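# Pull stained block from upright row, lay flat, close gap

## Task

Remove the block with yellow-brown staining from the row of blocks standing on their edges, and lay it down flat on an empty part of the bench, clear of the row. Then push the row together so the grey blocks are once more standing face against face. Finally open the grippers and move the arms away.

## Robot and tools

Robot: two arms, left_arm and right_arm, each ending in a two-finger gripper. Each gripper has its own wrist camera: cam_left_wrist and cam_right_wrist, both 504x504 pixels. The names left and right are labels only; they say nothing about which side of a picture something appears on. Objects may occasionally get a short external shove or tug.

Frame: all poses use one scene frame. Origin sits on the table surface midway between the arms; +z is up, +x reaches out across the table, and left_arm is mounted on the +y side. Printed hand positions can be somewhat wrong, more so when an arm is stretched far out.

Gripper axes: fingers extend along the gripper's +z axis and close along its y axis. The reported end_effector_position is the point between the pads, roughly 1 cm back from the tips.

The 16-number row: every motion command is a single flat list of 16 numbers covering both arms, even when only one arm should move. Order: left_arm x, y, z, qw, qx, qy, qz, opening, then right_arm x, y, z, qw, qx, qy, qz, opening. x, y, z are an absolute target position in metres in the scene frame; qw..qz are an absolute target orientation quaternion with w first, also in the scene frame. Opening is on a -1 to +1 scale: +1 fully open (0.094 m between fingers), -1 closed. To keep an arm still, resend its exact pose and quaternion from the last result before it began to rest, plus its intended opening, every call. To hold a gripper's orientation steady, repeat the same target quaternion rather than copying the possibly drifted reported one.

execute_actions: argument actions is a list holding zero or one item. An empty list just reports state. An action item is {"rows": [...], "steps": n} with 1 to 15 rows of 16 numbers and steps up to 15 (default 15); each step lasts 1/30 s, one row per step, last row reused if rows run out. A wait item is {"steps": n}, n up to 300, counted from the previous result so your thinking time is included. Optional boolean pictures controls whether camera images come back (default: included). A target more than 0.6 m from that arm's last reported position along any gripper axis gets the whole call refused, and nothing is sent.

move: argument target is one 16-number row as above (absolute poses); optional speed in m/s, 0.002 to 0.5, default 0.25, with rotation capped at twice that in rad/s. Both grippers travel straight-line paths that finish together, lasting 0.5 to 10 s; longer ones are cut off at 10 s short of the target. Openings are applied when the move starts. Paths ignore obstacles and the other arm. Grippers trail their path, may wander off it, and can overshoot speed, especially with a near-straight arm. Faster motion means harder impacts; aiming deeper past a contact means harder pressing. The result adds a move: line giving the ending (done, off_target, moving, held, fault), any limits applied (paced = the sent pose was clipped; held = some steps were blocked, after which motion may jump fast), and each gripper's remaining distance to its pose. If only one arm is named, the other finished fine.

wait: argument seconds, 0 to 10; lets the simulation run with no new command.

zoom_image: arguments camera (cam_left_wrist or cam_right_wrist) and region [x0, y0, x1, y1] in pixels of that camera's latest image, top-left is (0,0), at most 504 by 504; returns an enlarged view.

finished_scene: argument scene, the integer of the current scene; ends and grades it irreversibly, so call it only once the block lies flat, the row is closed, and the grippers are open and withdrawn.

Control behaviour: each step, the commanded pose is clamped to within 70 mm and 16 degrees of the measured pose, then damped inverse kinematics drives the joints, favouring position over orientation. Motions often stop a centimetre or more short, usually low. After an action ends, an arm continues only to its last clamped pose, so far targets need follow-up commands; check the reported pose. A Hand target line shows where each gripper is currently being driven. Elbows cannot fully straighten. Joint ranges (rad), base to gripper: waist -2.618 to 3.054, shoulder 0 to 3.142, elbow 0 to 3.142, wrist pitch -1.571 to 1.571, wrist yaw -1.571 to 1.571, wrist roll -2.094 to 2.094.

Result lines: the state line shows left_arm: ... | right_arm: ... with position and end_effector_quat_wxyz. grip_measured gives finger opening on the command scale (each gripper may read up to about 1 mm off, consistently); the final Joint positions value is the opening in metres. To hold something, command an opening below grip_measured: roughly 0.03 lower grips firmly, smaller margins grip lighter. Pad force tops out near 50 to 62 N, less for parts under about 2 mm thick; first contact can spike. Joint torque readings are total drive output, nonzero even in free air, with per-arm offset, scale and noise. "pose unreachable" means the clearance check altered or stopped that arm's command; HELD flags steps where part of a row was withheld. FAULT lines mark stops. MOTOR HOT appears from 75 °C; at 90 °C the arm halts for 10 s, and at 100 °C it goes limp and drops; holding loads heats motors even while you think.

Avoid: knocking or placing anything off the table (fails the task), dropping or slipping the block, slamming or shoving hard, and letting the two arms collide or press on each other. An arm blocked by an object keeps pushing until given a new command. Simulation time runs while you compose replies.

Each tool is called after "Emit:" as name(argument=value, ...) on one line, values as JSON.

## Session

Emit:
execute_actions(actions=[])

Scene clock: 0.00 s of 4800.00 s.
left_arm: end_effector_position=(+0.1015, +0.5536, +0.1360) grip_measured=+1.000 end_effector_quat_wxyz=(-0.188, +0.860, -0.466, +0.092) | right_arm: end_effector_position=(+0.5191, -0.4801, +0.1104) grip_measured=+1.000 end_effector_quat_wxyz=(+0.612, +0.069, +0.693, -0.376)
Joint positions: left_arm=[ 1.607  1.271  1.01  -1.015  0.307 -0.75   0.094] | right_arm=[ 0.049  2.263  0.967  1.333  0.572 -0.472  0.094]
Joint velocities: left_arm=[-0.007 -0.002  0.007 -0.022 -0.022  0.007  0.   ] | right_arm=[ 0.012 -0.007 -0.022  0.007  0.037 -0.051  0.   ]
Joint torques (N m, as the arm reports them, + toward a larger angle): no reading
Hand target (left_arm): +0.102, +0.558, +0.142; -0.202, +0.856, -0.469, +0.087
Hand target (right_arm): +0.521, -0.480, +0.125; +0.626, +0.076, +0.679, -0.375

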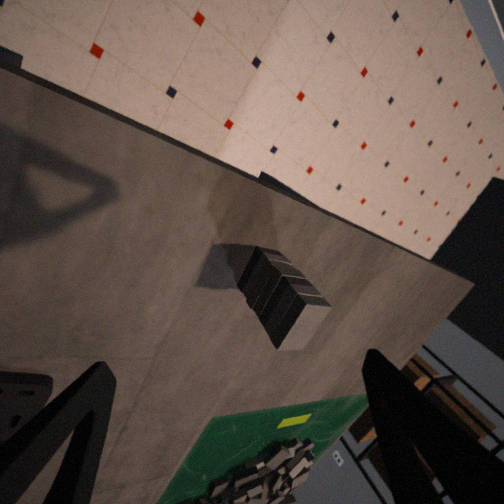

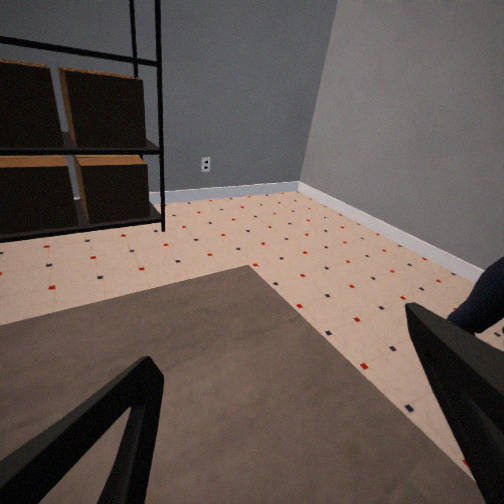

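Emit:
move(target=[0.1,0.5,0.27,-0.202,0.856,-0.469,0.087,1, 0.3,-0.4,0.25,0.3,0.03,0.94,-0.15,1])

Emit:
move(target=[0.2,0.12,0.3,0.15,0,0.98,-0.1,1, 0.2,-0.4,0.25,0.133,0.003,0.99,-0.037,1], speed=0.35)

Scene clock: 7.57 s of 4800.00 s.
left_arm: end_effector_position=(+0.0999, +0.5039, +0.2593) grip_measured=+1.000 end_effector_quat_wxyz=(-0.187, +0.859, -0.466, +0.095) | right_arm: end_effector_position=(+0.2980, -0.3996, +0.2320) grip_measured=+1.000 end_effector_quat_wxyz=(+0.279, +0.029, +0.948, -0.149)
Joint positions: left_arm=[ 1.582  1.205  1.478 -1.545  0.303 -0.773  0.094] | right_arm=[ 0.108  1.216  1.246 -1.019  0.293 -0.045  0.094]
Joint velocities: left_arm=[-0.002  0.017  0.002 -0.037 -0.022 -0.007  0.   ] | right_arm=[-0.022 -0.007 -0.022 -0.007 -0.095  0.007  0.   ]
Joint torques (N m, as the arm reports them, + toward a larger angle): left_arm=[-0.65 -3.55  8.49  0.85  0.09 -0.07] | right_arm=[ 0.58 -5.3  10.49  1.44  0.16  0.11]
Hand target (left_arm): +0.100, +0.501, +0.270; -0.203, +0.855, -0.468, +0.087
Hand target (right_arm): +0.301, -0.398, +0.246; +0.299, +0.036, +0.942, -0.146
Off the commanded pose (left_arm): 0.011 m, 2 deg.
Off the commanded pose (right_arm): 0.018 m, 3 deg.
joint sent to its limit (left arm) — the command would take joint 4 (wrist pitch) past its lower limit, so that joint was sent only as far as its limit.
After step 90, 1.93 s passed at rest.
move: off_target (left_arm, right_arm)

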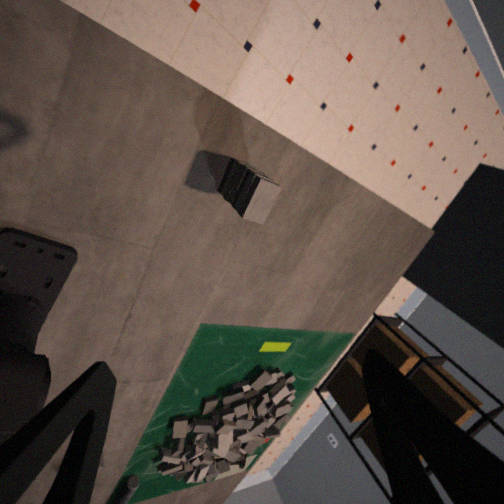

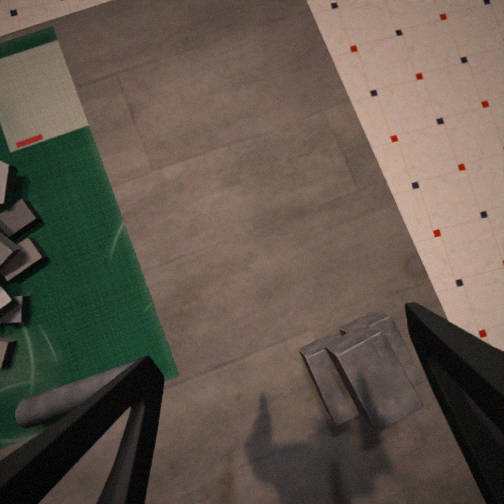

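Scene clock: 11.17 s of 4800.00 s.
left_arm: end_effector_position=(+0.2025, +0.1164, +0.2925) grip_measured=+1.000 end_effector_quat_wxyz=(+0.166, -0.008, +0.979, -0.114) | right_arm: end_effector_position=(+0.2000, -0.3987, +0.2384) grip_measured=+1.000 end_effector_quat_wxyz=(+0.113, +0.007, +0.993, -0.035)
Joint positions: left_arm=[-0.683  1.337  1.713 -1.552 -0.099 -0.842  0.094] | right_arm=[-0.131  1.216  1.443 -1.56   0.012 -0.246  0.094]
Joint velocities: left_arm=[-0.022 -0.017 -0.017 -0.066 -0.051 -0.007  0.   ] | right_arm=[ 0.007  0.002 -0.012 -0.066 -0.051 -0.037  0.   ]
Joint torques (N m, as the arm reports them, + toward a larger angle): left_arm=[-0.34 -2.42  8.82  1.06 -0.08  0.15] | right_arm=[-0.77 -4.76  9.    0.87 -0.07 -0.09]
Hand target (left_arm): +0.204, +0.113, +0.300; +0.176, +0.001, +0.977, -0.120
Hand target (right_arm): +0.200, -0.399, +0.250; +0.135, +0.005, +0.990, -0.039
Off the commanded pose (left_arm): 0.009 m, 3 deg.
Off the commanded pose (right_arm): 0.012 m, 2 deg.
joint sent to its limit (left arm) — the command would take joint 4 (wrist pitch) past its lower limit, so that joint was sent only as far as its limit.
joint sent to its limit (right arm) — the command would take joint 4 (wrist pitch) past its lower limit, so that joint was sent only as far as its limit.
move: off_target (left_arm, right_arm)

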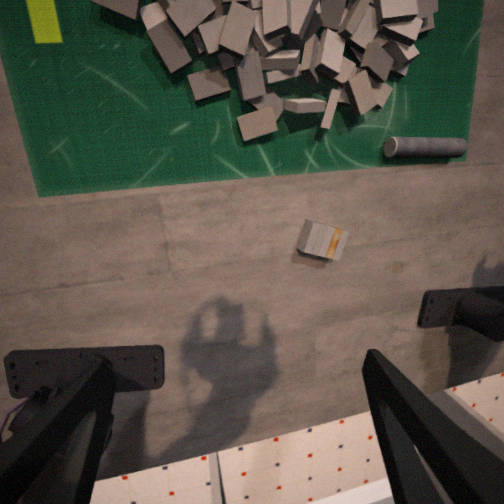

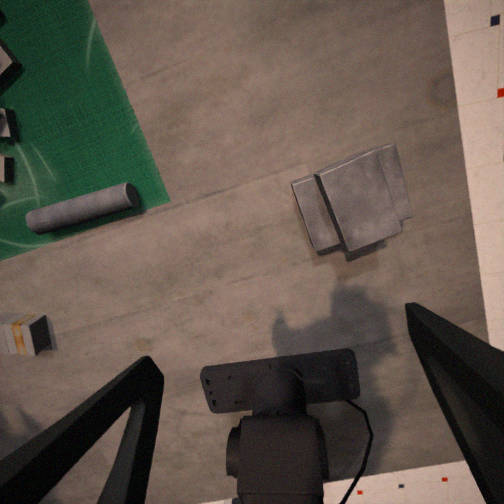

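Emit:
move(target=[0.17,-0.05,0.09,0,0.793,0.609,0,0.4, 0.2,-0.4,0.25,0.133,0.003,0.99,-0.037,1], speed=0.3)

Emit:
zoom_image(camera="cam_left_wrist", region=[100, 130, 400, 430])

Scene clock: 21.50 s of 4800.00 s.
left_arm: end_effector_position=(+0.1656, -0.0392, +0.0830) grip_measured=+0.401 end_effector_quat_wxyz=(-0.015, +0.789, +0.614, +0.005) | right_arm: end_effector_position=(+0.1998, -0.3995, +0.2384) grip_measured=+1.000 end_effector_quat_wxyz=(+0.114, +0.005, +0.993, -0.034)
Joint positions: left_arm=[-0.996  1.987  1.632 -1.247 -0.002  0.662  0.066] | right_arm=[-0.14   1.216  1.443 -1.56   0.007 -0.258  0.094]
Joint velocities: left_arm=[-0.022  0.012 -0.022  0.022  0.007  0.037 -0.   ] | right_arm=[ 0.002  0.002 -0.017 -0.037 -0.11  -0.007  0.   ]
Joint torques (N m, as the arm reports them, + toward a larger angle): left_arm=[-0.26 -9.56  8.97  0.48  0.02  0.15] | right_arm=[-0.6  -4.8   9.08  0.89 -0.09 -0.06]
Hand target (left_arm): +0.168, -0.050, +0.088; +0.002, +0.794, +0.607, -0.001
Hand target (right_arm): +0.200, -0.400, +0.250; +0.136, +0.003, +0.990, -0.038
Off the commanded pose (left_arm): 0.014 m, 2 deg.
Off the commanded pose (right_arm): 0.012 m, 2 deg.
joint sent to its limit (right arm) — the command would take joint 4 (wrist pitch) past its lower limit, so that joint was sent only as far as its limit.
After step 90, 3.63 s passed at rest.
move: off_target (left_arm, right_arm)

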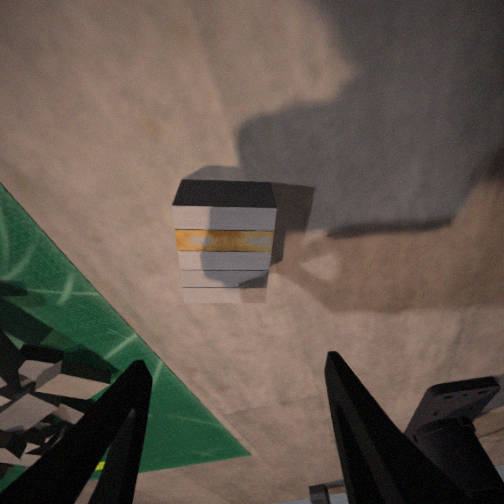

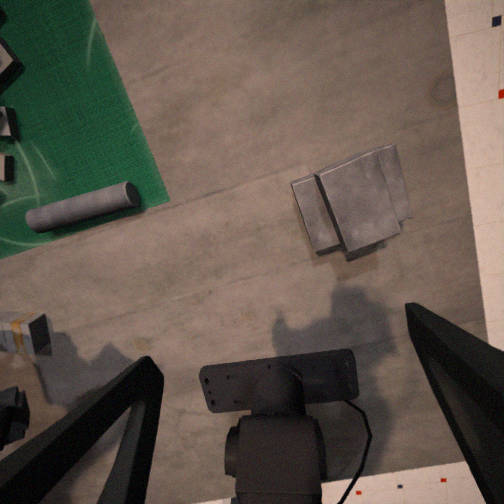

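Region (100, 130, 400, 430) of cam_left_wrist's 504x504 image, scaled by 1.680, with more detail than that image has.

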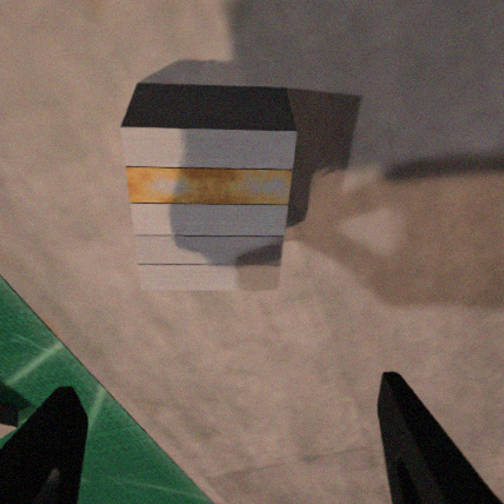

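Emit:
move(target=[0.158,-0.09,0.06,0,0.819,0.574,0,0.3, 0.2,-0.4,0.25,0.133,0.003,0.99,-0.037,1], speed=0.1)

Emit:
move(target=[0.158,-0.084,0.02,0,0.819,0.574,0,0.3, 0.2,-0.4,0.25,0.133,0.003,0.99,-0.037,1], speed=0.03)

Emit:
zoom_image(camera="cam_left_wrist", region=[110, 244, 370, 504])

Scene clock: 35.87 s of 4800.00 s.
left_arm: end_effector_position=(+0.1559, -0.0771, +0.0556) grip_measured=+0.301 end_effector_quat_wxyz=(-0.018, +0.814, +0.580, +0.008) | right_arm: end_effector_position=(+0.1998, -0.3995, +0.2384) grip_measured=+1.000 end_effector_quat_wxyz=(+0.114, +0.005, +0.993, -0.034)
Joint positions: left_arm=[-1.058  2.135  1.744 -1.218 -0.006  0.684  0.061] | right_arm=[-0.14   1.216  1.443 -1.56   0.007 -0.258  0.094]
Joint velocities: left_arm=[ 0.012  0.002  0.002 -0.051  0.022 -0.022 -0.   ] | right_arm=[ 0.002 -0.027 -0.012  0.007 -0.095 -0.022  0.   ]
Joint torques (N m, as the arm reports them, + toward a larger angle): left_arm=[ -0.28 -10.74   9.08   0.48   0.07   0.13] | right_arm=[-0.73 -4.86  8.97  0.94 -0.08 -0.08]
Hand target (left_arm): +0.157, -0.090, +0.060; +0.000, +0.819, +0.574, -0.000
Hand target (right_arm): +0.200, -0.400, +0.250; +0.136, +0.003, +0.990, -0.038
Off the commanded pose (left_arm): 0.014 m, 2 deg.
Off the commanded pose (right_arm): 0.012 m, 2 deg.
joint sent to its limit (right arm) — the command would take joint 4 (wrist pitch) past its lower limit, so that joint was sent only as far as its limit.
After step 90, 10.43 s passed at rest.
move: off_target (left_arm, right_arm)

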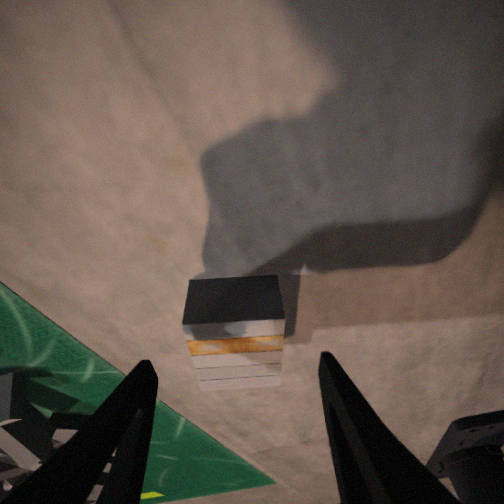

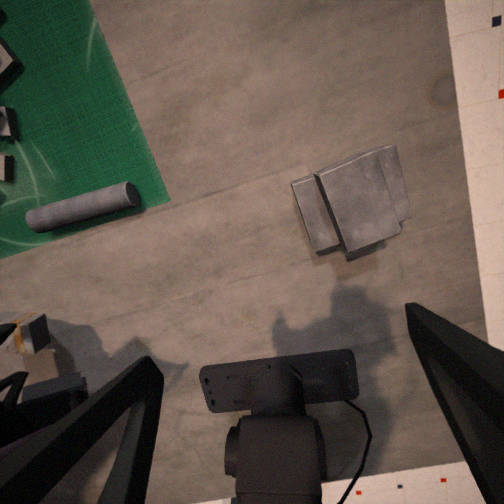

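Scene clock: 37.50 s of 4800.00 s.
left_arm: end_effector_position=(+0.1581, -0.0822, +0.0260) grip_measured=+0.301 end_effector_quat_wxyz=(-0.000, +0.816, +0.578, +0.004) | right_arm: end_effector_position=(+0.1998, -0.3995, +0.2384) grip_measured=+1.000 end_effector_quat_wxyz=(+0.114, +0.005, +0.993, -0.034)
Joint positions: left_arm=[-1.058  2.146  1.642 -1.07  -0.008  0.691  0.061] | right_arm=[-0.14   1.216  1.443 -1.56   0.007 -0.258  0.094]
Joint velocities: left_arm=[-0.017  0.002  0.012 -0.066 -0.037  0.066  0.001] | right_arm=[-0.007  0.002  0.002  0.007  0.007 -0.022  0.   ]
Joint torques (N m, as the arm reports them, + toward a larger angle): left_arm=[  0.1  -10.59   5.53   0.58   0.03   0.14] | right_arm=[-0.72 -4.89  9.13  0.92 -0.08 -0.06]
Hand target (left_arm): +0.158, -0.084, +0.020; -0.000, +0.819, +0.574, +0.000
Hand target (right_arm): +0.200, -0.400, +0.250; +0.136, +0.003, +0.990, -0.038
Off the commanded pose (left_arm): 0.006 m, 1 deg.
Off the commanded pose (right_arm): 0.012 m, 2 deg.
joint sent to its limit (right arm) — the command would take joint 4 (wrist pitch) past its lower limit, so that joint was sent only as far as its limit.
move: off_target (right_arm)

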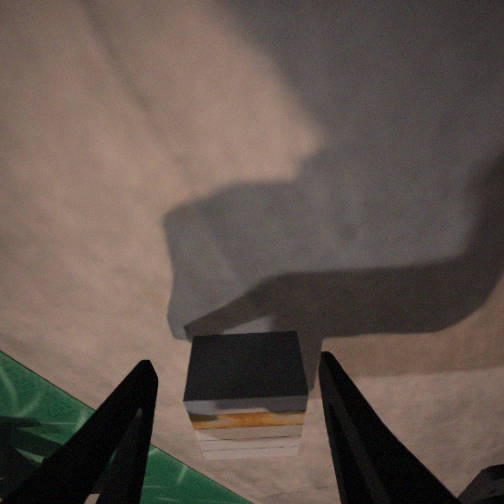

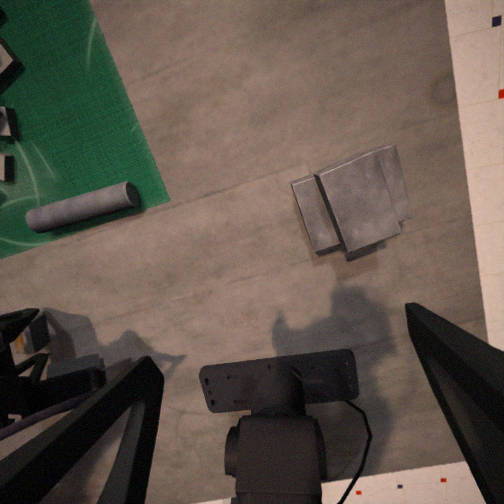

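Region (110, 244, 370, 504) of cam_left_wrist's 504x504 image, scaled by 1.938, with more detail than that image has.

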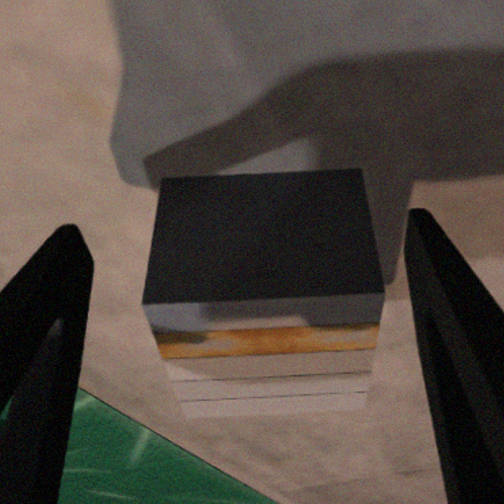

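Emit:
move(target=[0.153,-0.085,0.02,0,0.819,0.574,0,0.1, 0.2,-0.4,0.25,0.133,0.003,0.99,-0.037,1], speed=0.02)

Emit:
move(target=[0.153,-0.085,0.02,0,0.819,0.574,0,-0.17, 0.2,-0.4,0.25,0.133,0.003,0.99,-0.037,1], speed=0.02)

Scene clock: 46.40 s of 4800.00 s.
left_arm: end_effector_position=(+0.1570, -0.0833, +0.0260) grip_measured=+0.101 end_effector_quat_wxyz=(+0.001, +0.818, +0.576, +0.004) | right_arm: end_effector_position=(+0.1998, -0.3995, +0.2384) grip_measured=+1.000 end_effector_quat_wxyz=(+0.114, +0.005, +0.993, -0.034)
Joint positions: left_arm=[-1.062  2.146  1.642 -1.067 -0.009  0.691  0.052] | right_arm=[-0.14   1.216  1.443 -1.56   0.007 -0.258  0.094]
Joint velocities: left_arm=[ 0.007  0.012 -0.017 -0.007  0.066  0.051  0.   ] | right_arm=[-0.012 -0.027  0.007 -0.022  0.037  0.007  0.   ]
Joint torques (N m, as the arm reports them, + toward a larger angle): left_arm=[ -0.54 -10.77   5.33   0.61   0.06  -0.02] | right_arm=[-0.77 -4.96  9.09  0.92 -0.08 -0.09]
Hand target (left_arm): +0.153, -0.085, +0.020; -0.000, +0.819, +0.574, -0.000
Hand target (right_arm): +0.200, -0.400, +0.250; +0.136, +0.003, +0.990, -0.038
Off the commanded pose (left_arm): 0.007 m, 1 deg.
Off the commanded pose (right_arm): 0.012 m, 2 deg.
joint sent to its limit (right arm) — the command would take joint 4 (wrist pitch) past its lower limit, so that joint was sent only as far as its limit.
After step 90, 4.70 s passed at rest.
move: off_target (right_arm)

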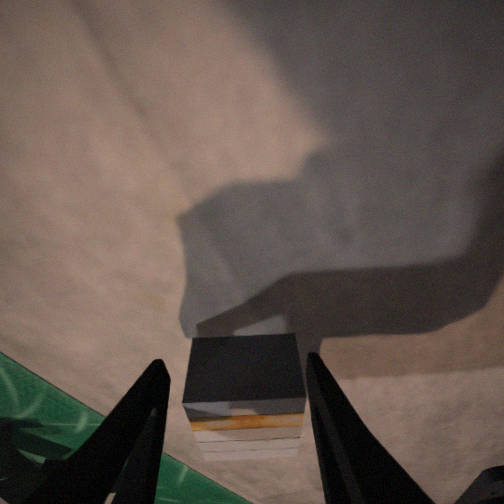

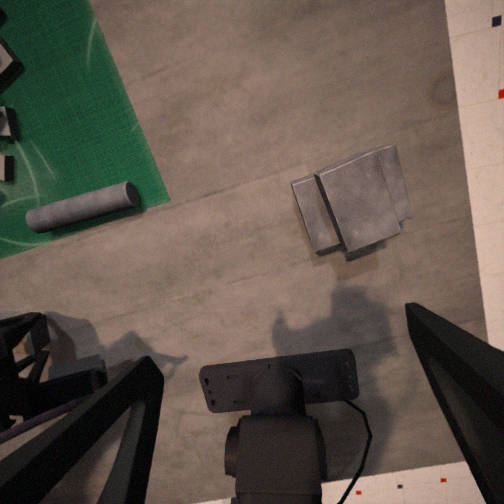

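Scene clock: 47.60 s of 4800.00 s.
left_arm: end_effector_position=(+0.1571, -0.0832, +0.0260) grip_measured=-0.141 end_effector_quat_wxyz=(+0.001, +0.818, +0.576, +0.005) | right_arm: end_effector_position=(+0.1998, -0.3995, +0.2384) grip_measured=+1.000 end_effector_quat_wxyz=(+0.114, +0.005, +0.993, -0.034)
Joint positions: left_arm=[-1.062  2.146  1.642 -1.067 -0.01   0.691  0.04 ] | right_arm=[-0.14   1.216  1.443 -1.56   0.007 -0.258  0.094]
Joint velocities: left_arm=[ 0.007 -0.002 -0.012 -0.022 -0.007 -0.007  0.   ] | right_arm=[-0.007 -0.017 -0.007  0.037 -0.022  0.007  0.   ]
Joint torques (N m, as the arm reports them, + toward a larger angle): left_arm=[ -0.52 -10.7    5.23   0.58   0.08   0.  ] | right_arm=[-0.65 -4.92  9.17  0.88 -0.1  -0.08]
Hand target (left_arm): +0.153, -0.085, +0.020; -0.000, +0.819, +0.574, +0.000
Hand target (right_arm): +0.200, -0.400, +0.250; +0.136, +0.003, +0.990, -0.038
Off the commanded pose (left_arm): 0.007 m, 1 deg.
Off the commanded pose (right_arm): 0.012 m, 2 deg.
joint sent to its limit (right arm) — the command would take joint 4 (wrist pitch) past its lower limit, so that joint was sent only as far as its limit.
move: off_target (right_arm)

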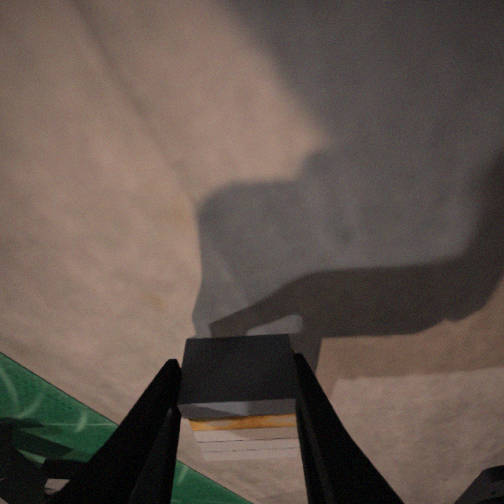

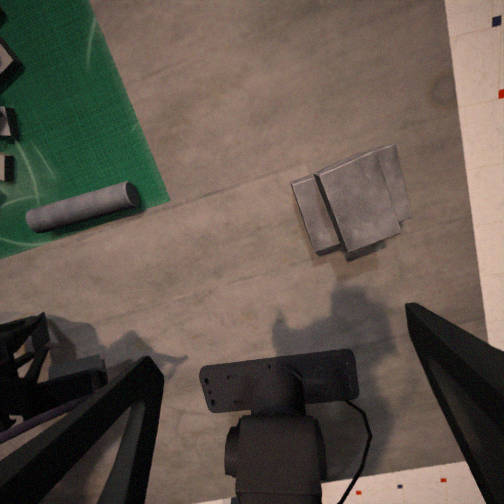

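Emit:
move(target=[0.150,-0.114,0.032,0,0.819,0.574,0,-0.17, 0.2,-0.4,0.25,0.133,0.003,0.99,-0.037,1], speed=0.02)

Scene clock: 53.60 s of 4800.00 s.
left_arm: end_effector_position=(+0.1537, -0.1080, +0.0262) grip_measured=-0.141 end_effector_quat_wxyz=(-0.001, +0.820, +0.573, +0.008) | right_arm: end_effector_position=(+0.1998, -0.3995, +0.2384) grip_measured=+1.000 end_effector_quat_wxyz=(+0.114, +0.005, +0.993, -0.034)
Joint positions: left_arm=[-1.091  2.241  1.797 -1.134 -0.014  0.67   0.04 ] | right_arm=[-0.14   1.216  1.443 -1.56   0.007 -0.258  0.094]
Joint velocities: left_arm=[-0.002  0.002 -0.007  0.022 -0.022 -0.095 -0.   ] | right_arm=[ 0.007 -0.002  0.002 -0.022 -0.037  0.007  0.   ]
Joint torques (N m, as the arm reports them, + toward a larger angle): left_arm=[ -0.31 -11.6    9.06   0.25   0.12  -0.1 ] | right_arm=[-0.91 -4.87  9.11  0.9  -0.08 -0.04]
Hand target (left_arm): +0.150, -0.114, +0.032; +0.000, +0.819, +0.574, -0.000
Hand target (right_arm): +0.200, -0.400, +0.250; +0.136, +0.003, +0.990, -0.038
Off the commanded pose (left_arm): 0.009 m, 1 deg.
Off the commanded pose (right_arm): 0.012 m, 2 deg.
joint sent to its limit (right arm) — the command would take joint 4 (wrist pitch) past its lower limit, so that joint was sent only as far as its limit.
After step 90, 1.17 s passed at rest.
move: off_target (right_arm)

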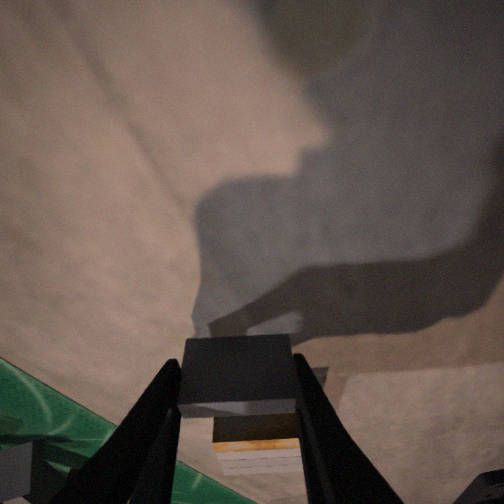

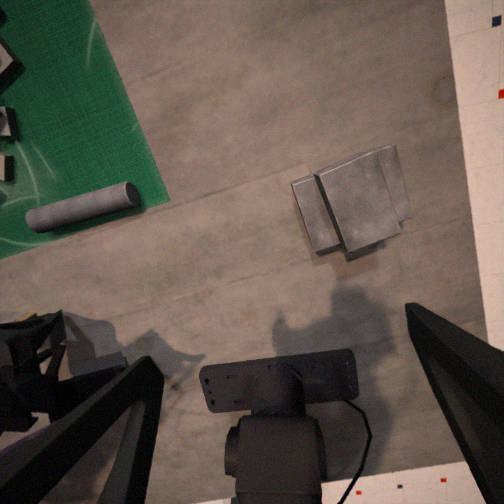

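Emit:
move(target=[0.150,-0.114,0.032,0,0.819,0.574,0,0.35, 0.2,-0.4,0.25,0.133,0.003,0.99,-0.037,1], speed=0.02)

Emit:
move(target=[0.162,-0.077,0.034,0,0.819,0.574,0,0.35, 0.2,-0.4,0.25,0.133,0.003,0.99,-0.037,1], speed=0.03)

Scene clock: 62.37 s of 4800.00 s.
left_arm: end_effector_position=(+0.1534, -0.1068, +0.0262) grip_measured=+0.349 end_effector_quat_wxyz=(-0.004, +0.820, +0.573, +0.009) | right_arm: end_effector_position=(+0.1998, -0.3995, +0.2384) grip_measured=+1.000 end_effector_quat_wxyz=(+0.114, +0.005, +0.993, -0.034)
Joint positions: left_arm=[-1.091  2.241  1.797 -1.139 -0.015  0.67   0.063] | right_arm=[-0.14   1.216  1.443 -1.56   0.007 -0.258  0.094]
Joint velocities: left_arm=[-0.022 -0.002 -0.027 -0.037  0.007 -0.095  0.001] | right_arm=[-0.002  0.002 -0.002 -0.051  0.037  0.051  0.   ]
Joint torques (N m, as the arm reports them, + toward a larger angle): left_arm=[ -0.4  -11.71   9.23   0.27   0.14  -0.11] | right_arm=[-0.76 -4.83  8.97  0.91 -0.07 -0.1 ]
Hand target (left_arm): +0.150, -0.114, +0.032; +0.000, +0.819, +0.574, -0.000
Hand target (right_arm): +0.200, -0.400, +0.250; +0.136, +0.003, +0.990, -0.038
Off the commanded pose (left_arm): 0.010 m, 1 deg.
Off the commanded pose (right_arm): 0.012 m, 2 deg.
joint sent to its limit (right arm) — the command would take joint 4 (wrist pitch) past its lower limit, so that joint was sent only as far as its limit.
After step 90, 4.57 s passed at rest.
move: off_target (right_arm)

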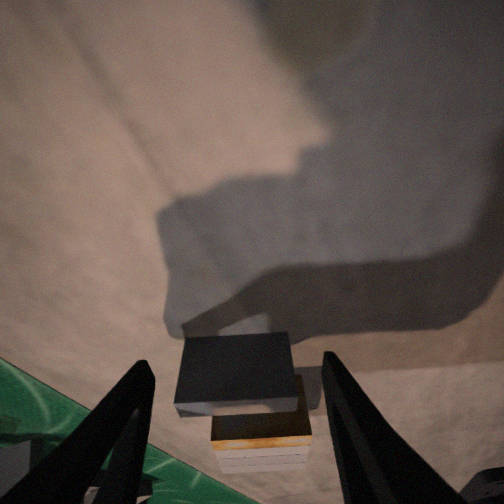

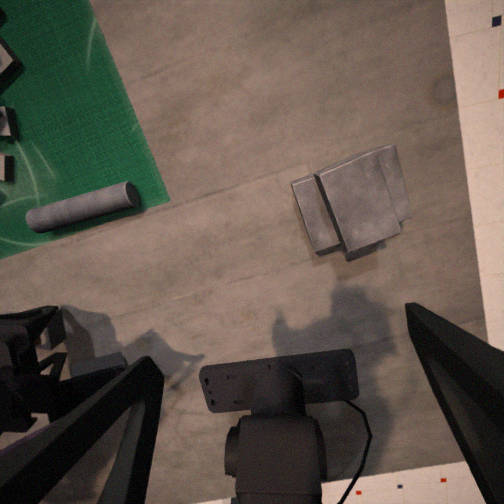

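Scene clock: 63.73 s of 4800.00 s.
left_arm: end_effector_position=(+0.1607, -0.0720, +0.0245) grip_measured=+0.349 end_effector_quat_wxyz=(-0.020, +0.817, +0.576, +0.013) | right_arm: end_effector_position=(+0.1998, -0.3995, +0.2384) grip_measured=+1.000 end_effector_quat_wxyz=(+0.114, +0.005, +0.993, -0.034)
Joint positions: left_arm=[-1.047  2.155  1.649 -1.11  -0.016  0.705  0.063] | right_arm=[-0.14   1.216  1.443 -1.56   0.007 -0.258  0.094]
Joint velocities: left_arm=[-0.002  0.012  0.002 -0.007  0.022  0.066  0.   ] | right_arm=[-0.007 -0.017 -0.012  0.007  0.007  0.022  0.   ]
Joint torques (N m, as the arm reports them, + toward a larger angle): left_arm=[  0.55 -14.08   5.5    0.51   0.12   0.16] | right_arm=[-0.61 -4.95  9.12  0.87 -0.06 -0.08]
Hand target (left_arm): +0.162, -0.077, +0.034; -0.000, +0.819, +0.574, +0.001
Hand target (right_arm): +0.200, -0.400, +0.250; +0.136, +0.003, +0.990, -0.038
Off the commanded pose (left_arm): 0.011 m, 3 deg.
Off the commanded pose (right_arm): 0.012 m, 2 deg.
joint sent to its limit (right arm) — the command would take joint 4 (wrist pitch) past its lower limit, so that joint was sent only as far as its limit.
move: off_target (left_arm, right_arm)

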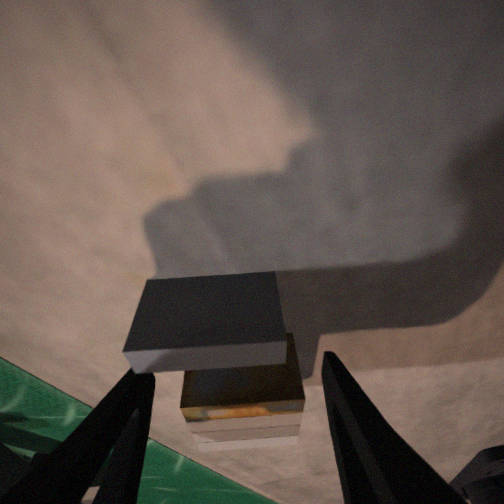

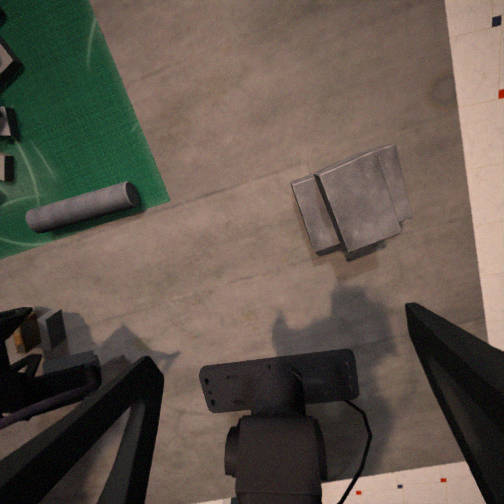

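Emit:
move(target=[0.162,-0.077,0.034,0,0.819,0.574,0,-0.17, 0.2,-0.4,0.25,0.133,0.003,0.99,-0.037,1], speed=0.03)

Emit:
move(target=[0.161,-0.083,0.085,0,0.819,0.574,0,-0.17, 0.2,-0.4,0.25,0.133,0.003,0.99,-0.037,1], speed=0.03)

Scene clock: 72.10 s of 4800.00 s.
left_arm: end_effector_position=(+0.1609, -0.0724, +0.0245) grip_measured=-0.138 end_effector_quat_wxyz=(-0.019, +0.818, +0.575, +0.013) | right_arm: end_effector_position=(+0.1998, -0.3995, +0.2384) grip_measured=+1.000 end_effector_quat_wxyz=(+0.114, +0.005, +0.993, -0.034)
Joint positions: left_arm=[-1.047  2.155  1.649 -1.108 -0.016  0.707  0.04 ] | right_arm=[-0.14   1.216  1.443 -1.56   0.007 -0.258  0.094]
Joint velocities: left_arm=[ 0.007 -0.002 -0.012 -0.066 -0.022  0.007  0.002] | right_arm=[ 0.012 -0.002 -0.012 -0.022 -0.007 -0.037  0.   ]
Joint torques (N m, as the arm reports them, + toward a larger angle): left_arm=[  0.54 -14.     5.38   0.52   0.14   0.13] | right_arm=[-0.62 -4.92  9.2   0.92 -0.05 -0.05]
Hand target (left_arm): +0.162, -0.077, +0.034; -0.000, +0.819, +0.574, +0.000
Hand target (right_arm): +0.200, -0.400, +0.250; +0.136, +0.003, +0.990, -0.038
Off the commanded pose (left_arm): 0.011 m, 3 deg.
Off the commanded pose (right_arm): 0.012 m, 2 deg.
joint sent to its limit (right arm) — the command would take joint 4 (wrist pitch) past its lower limit, so that joint was sent only as far as its limit.
After step 90, 4.37 s passed at rest.
move: off_target (left_arm, right_arm)

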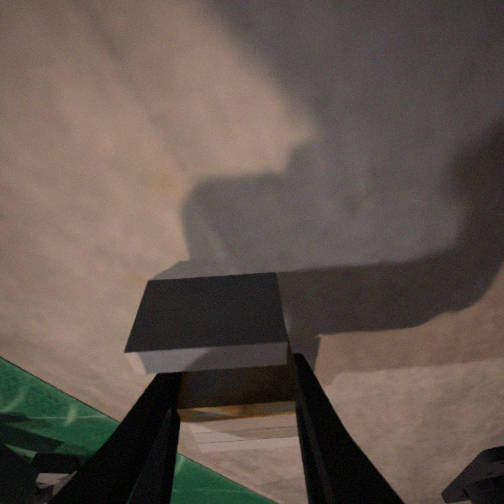

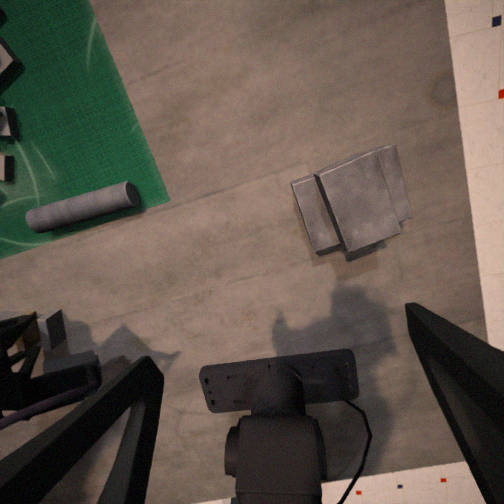

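Scene clock: 74.40 s of 4800.00 s.
left_arm: end_effector_position=(+0.1623, -0.0768, +0.0602) grip_measured=-0.138 end_effector_quat_wxyz=(-0.024, +0.817, +0.575, +0.014) | right_arm: end_effector_position=(+0.1998, -0.3995, +0.2384) grip_measured=+1.000 end_effector_quat_wxyz=(+0.114, +0.005, +0.993, -0.034)
Joint positions: left_arm=[-1.047  2.155  1.792 -1.261 -0.015  0.707  0.04 ] | right_arm=[-0.14   1.216  1.443 -1.56   0.007 -0.258  0.094]
Joint velocities: left_arm=[ 0.007  0.002  0.002 -0.081  0.051 -0.051 -0.   ] | right_arm=[-0.007 -0.022 -0.007 -0.037 -0.037 -0.022  0.   ]
Joint torques (N m, as the arm reports them, + toward a larger angle): left_arm=[ -0.11 -14.92   9.03   0.16   0.1    0.02] | right_arm=[-0.63 -4.83  8.93  0.92 -0.1  -0.08]
Hand target (left_arm): +0.161, -0.083, +0.084; +0.000, +0.819, +0.574, -0.000
Hand target (right_arm): +0.200, -0.400, +0.250; +0.136, +0.003, +0.990, -0.038
Off the commanded pose (left_arm): 0.026 m, 3 deg.
Off the commanded pose (right_arm): 0.012 m, 2 deg.
joint sent to its limit (right arm) — the command would take joint 4 (wrist pitch) past its lower limit, so that joint was sent only as far as its limit.
move: off_target (left_arm, right_arm)

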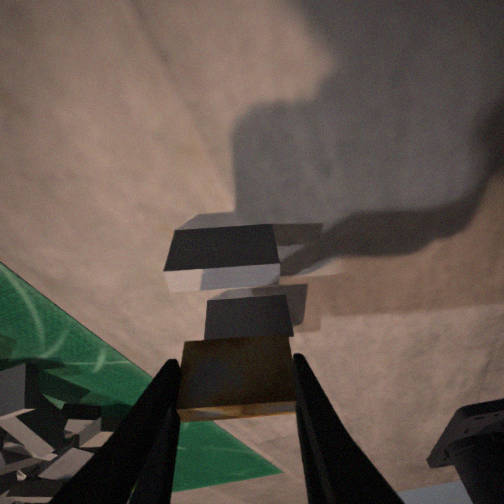

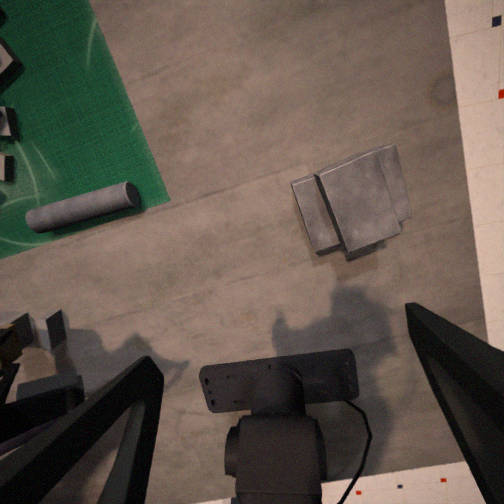

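Emit:
move(target=[0.18,0.1,0.15,0.2,0.4,0.89,-0.08,-0.17, 0.2,-0.4,0.25,0.133,0.003,0.99,-0.037,1], speed=0.2)

Emit:
move(target=[0.32,0.40,0.07,0.532,-0.11,0.836,0.07,-0.17, 0.2,-0.4,0.25,0.133,0.003,0.99,-0.037,1], speed=0.2)

Scene clock: 89.17 s of 4800.00 s.
left_arm: end_effector_position=(+0.1781, +0.1003, +0.1453) grip_measured=-0.138 end_effector_quat_wxyz=(+0.180, +0.410, +0.891, -0.071) | right_arm: end_effector_position=(+0.1998, -0.3995, +0.2384) grip_measured=+1.000 end_effector_quat_wxyz=(+0.114, +0.005, +0.993, -0.034)
Joint positions: left_arm=[-0.757  1.142  0.967 -1.008 -0.043 -0.048  0.04 ] | right_arm=[-0.14   1.216  1.443 -1.56   0.007 -0.258  0.094]
Joint velocities: left_arm=[ 0.007  0.007  0.012  0.022 -0.051 -0.051  0.   ] | right_arm=[ 0.032 -0.007 -0.002 -0.007  0.051 -0.037  0.   ]
Joint torques (N m, as the arm reports them, + toward a larger angle): left_arm=[ 0.6  -4.93  6.97  1.23 -0.1  -0.15] | right_arm=[-0.57 -4.99  8.96  0.88 -0.06 -0.1 ]
Hand target (left_arm): +0.181, +0.101, +0.152; +0.199, +0.398, +0.892, -0.078
Hand target (right_arm): +0.200, -0.400, +0.250; +0.136, +0.003, +0.990, -0.038
Off the commanded pose (left_arm): 0.005 m, 3 deg.
Off the commanded pose (right_arm): 0.012 m, 2 deg.
joint sent to its limit (right arm) — the command would take joint 4 (wrist pitch) past its lower limit, so that joint was sent only as far as its limit.
After step 90, 8.40 s passed at rest.
move: off_target (left_arm, right_arm)

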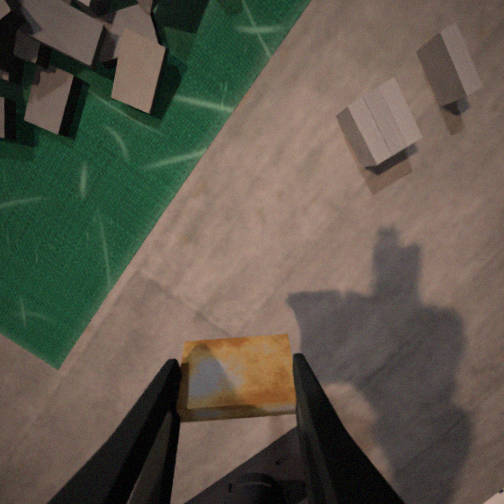

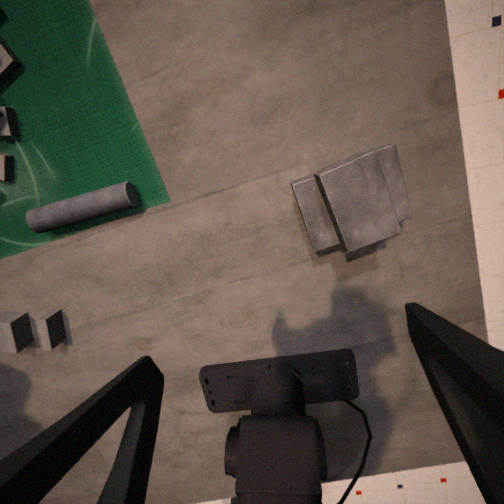

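Scene clock: 93.50 s of 4800.00 s.
left_arm: end_effector_position=(+0.3142, +0.4012, +0.0651) grip_measured=-0.138 end_effector_quat_wxyz=(+0.513, -0.107, +0.849, +0.076) | right_arm: end_effector_position=(+0.1998, -0.3995, +0.2384) grip_measured=+1.000 end_effector_quat_wxyz=(+0.114, +0.005, +0.993, -0.034)
Joint positions: left_arm=[0.547 1.195 0.138 0.572 0.1   0.073 0.04 ] | right_arm=[-0.14   1.216  1.443 -1.56   0.007 -0.258  0.094]
Joint velocities: left_arm=[-0.032 -0.007 -0.007  0.051  0.037 -0.081 -0.001] | right_arm=[-0.002  0.012 -0.007  0.037 -0.007  0.007  0.   ]
Joint torques (N m, as the arm reports them, + toward a larger angle): left_arm=[ 0.45 -1.15  5.82  2.31  0.09 -0.11] | right_arm=[-0.91 -4.79  9.12  0.88 -0.08 -0.07]
Hand target (left_arm): +0.318, +0.403, +0.072; +0.529, -0.110, +0.838, +0.075
Hand target (right_arm): +0.200, -0.400, +0.250; +0.136, +0.003, +0.990, -0.038
Off the commanded pose (left_arm): 0.008 m, 3 deg.
Off the commanded pose (right_arm): 0.012 m, 2 deg.
joint sent to its limit (right arm) — the command would take joint 4 (wrist pitch) past its lower limit, so that joint was sent only as far as its limit.
move: off_target (left_arm, right_arm)

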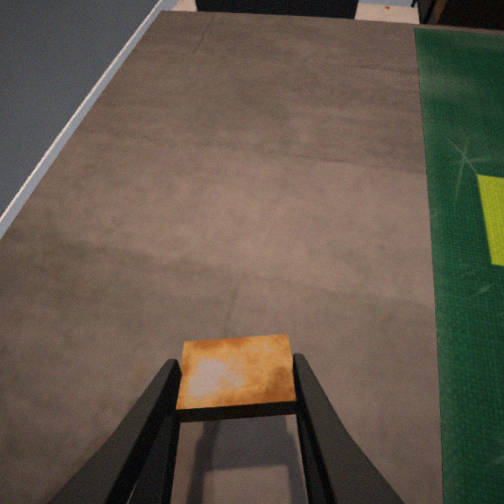

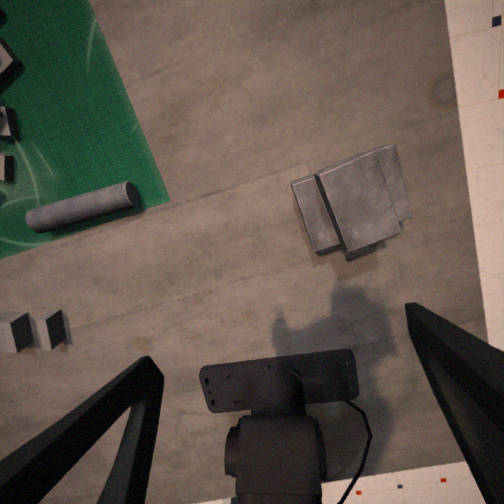

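Emit:
move(target=[0.40,0.42,0.032,0.569,-0.107,0.812,0.075,-0.17, 0.2,-0.4,0.25,0.133,0.003,0.99,-0.037,1], speed=0.06)

Scene clock: 99.27 s of 4800.00 s.
left_arm: end_effector_position=(+0.3904, +0.4179, +0.0265) grip_measured=-0.138 end_effector_quat_wxyz=(+0.556, -0.107, +0.821, +0.073) | right_arm: end_effector_position=(+0.1998, -0.3995, +0.2384) grip_measured=+1.000 end_effector_quat_wxyz=(+0.114, +0.005, +0.993, -0.034)
Joint positions: left_arm=[0.502 1.929 0.318 1.23  0.074 0.031 0.04 ] | right_arm=[-0.14   1.216  1.443 -1.56   0.007 -0.258  0.094]
Joint velocities: left_arm=[-0.012 -0.017 -0.002  0.051 -0.022 -0.037 -0.   ] | right_arm=[-0.007 -0.012  0.002 -0.007  0.081  0.007  0.   ]
Joint torques (N m, as the arm reports them, + toward a larger angle): left_arm=[-0.51 -4.78  5.08  2.12 -0.07 -0.11] | right_arm=[-0.63 -4.91  9.07  0.9  -0.07 -0.07]
Hand target (left_arm): +0.399, +0.419, +0.032; +0.569, -0.108, +0.812, +0.074
Hand target (right_arm): +0.200, -0.400, +0.250; +0.136, +0.003, +0.990, -0.038
Off the commanded pose (left_arm): 0.011 m, 2 deg.
Off the commanded pose (right_arm): 0.012 m, 2 deg.
joint sent to its limit (right arm) — the command would take joint 4 (wrist pitch) past its lower limit, so that joint was sent only as far as its limit.
After step 90, 0.90 s passed at rest.
move: off_target (left_arm, right_arm)

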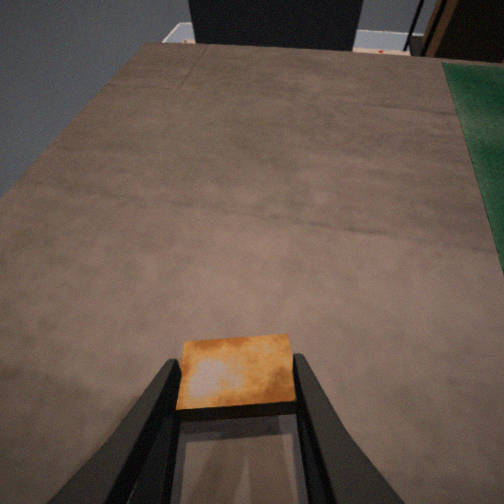

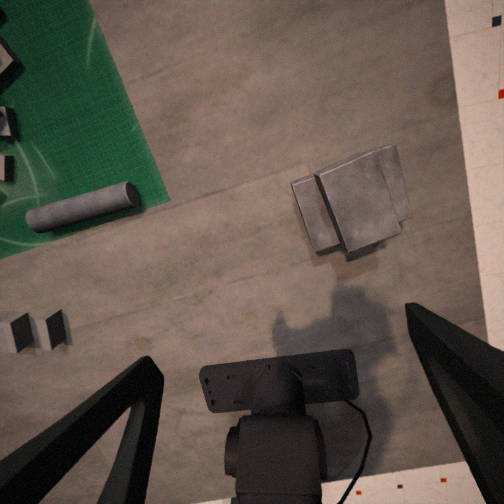

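Emit:
move(target=[0.40,0.42,0.021,0.569,-0.107,0.812,0.075,-0.17, 0.2,-0.4,0.25,0.133,0.003,0.99,-0.037,1], speed=0.01)

Scene clock: 105.60 s of 4800.00 s.
left_arm: end_effector_position=(+0.3932, +0.4189, +0.0252) grip_measured=-0.138 end_effector_quat_wxyz=(+0.571, -0.105, +0.810, +0.076) | right_arm: end_effector_position=(+0.1998, -0.3995, +0.2384) grip_measured=+1.000 end_effector_quat_wxyz=(+0.114, +0.005, +0.993, -0.034)
Joint positions: left_arm=[0.502 1.999 0.318 1.338 0.074 0.031 0.04 ] | right_arm=[-0.14   1.216  1.443 -1.56   0.007 -0.258  0.094]
Joint velocities: left_arm=[-0.012  0.002 -0.027  0.022 -0.007 -0.037 -0.   ] | right_arm=[-0.017  0.002  0.002  0.022  0.007  0.037  0.   ]
Joint torques (N m, as the arm reports them, + toward a larger angle): left_arm=[-0.47 -4.69  5.18  1.79 -0.07 -0.04] | right_arm=[-0.73 -4.76  9.09  0.89 -0.05 -0.1 ]
Hand target (left_arm): +0.400, +0.420, +0.021; +0.569, -0.107, +0.812, +0.075
Hand target (right_arm): +0.200, -0.400, +0.250; +0.136, +0.003, +0.990, -0.038
Off the commanded pose (left_arm): 0.008 m, 0 deg.
Off the commanded pose (right_arm): 0.012 m, 2 deg.
joint sent to its limit (right arm) — the command would take joint 4 (wrist pitch) past its lower limit, so that joint was sent only as far as its limit.
After step 90, 1.13 s passed at rest.
move: off_target (right_arm)

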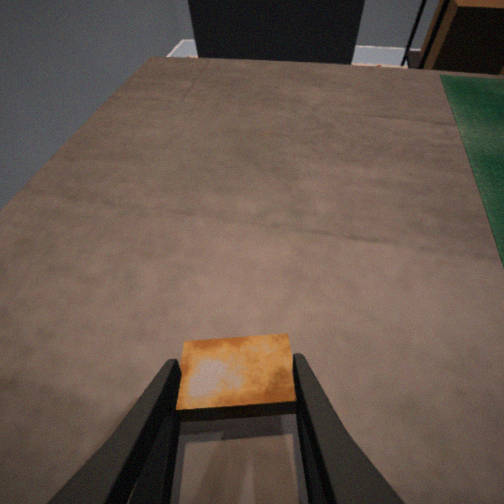

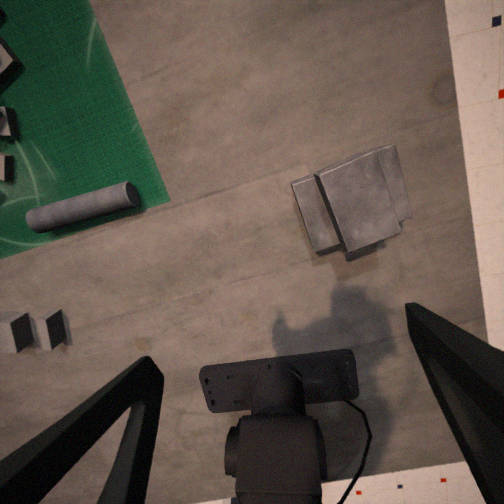

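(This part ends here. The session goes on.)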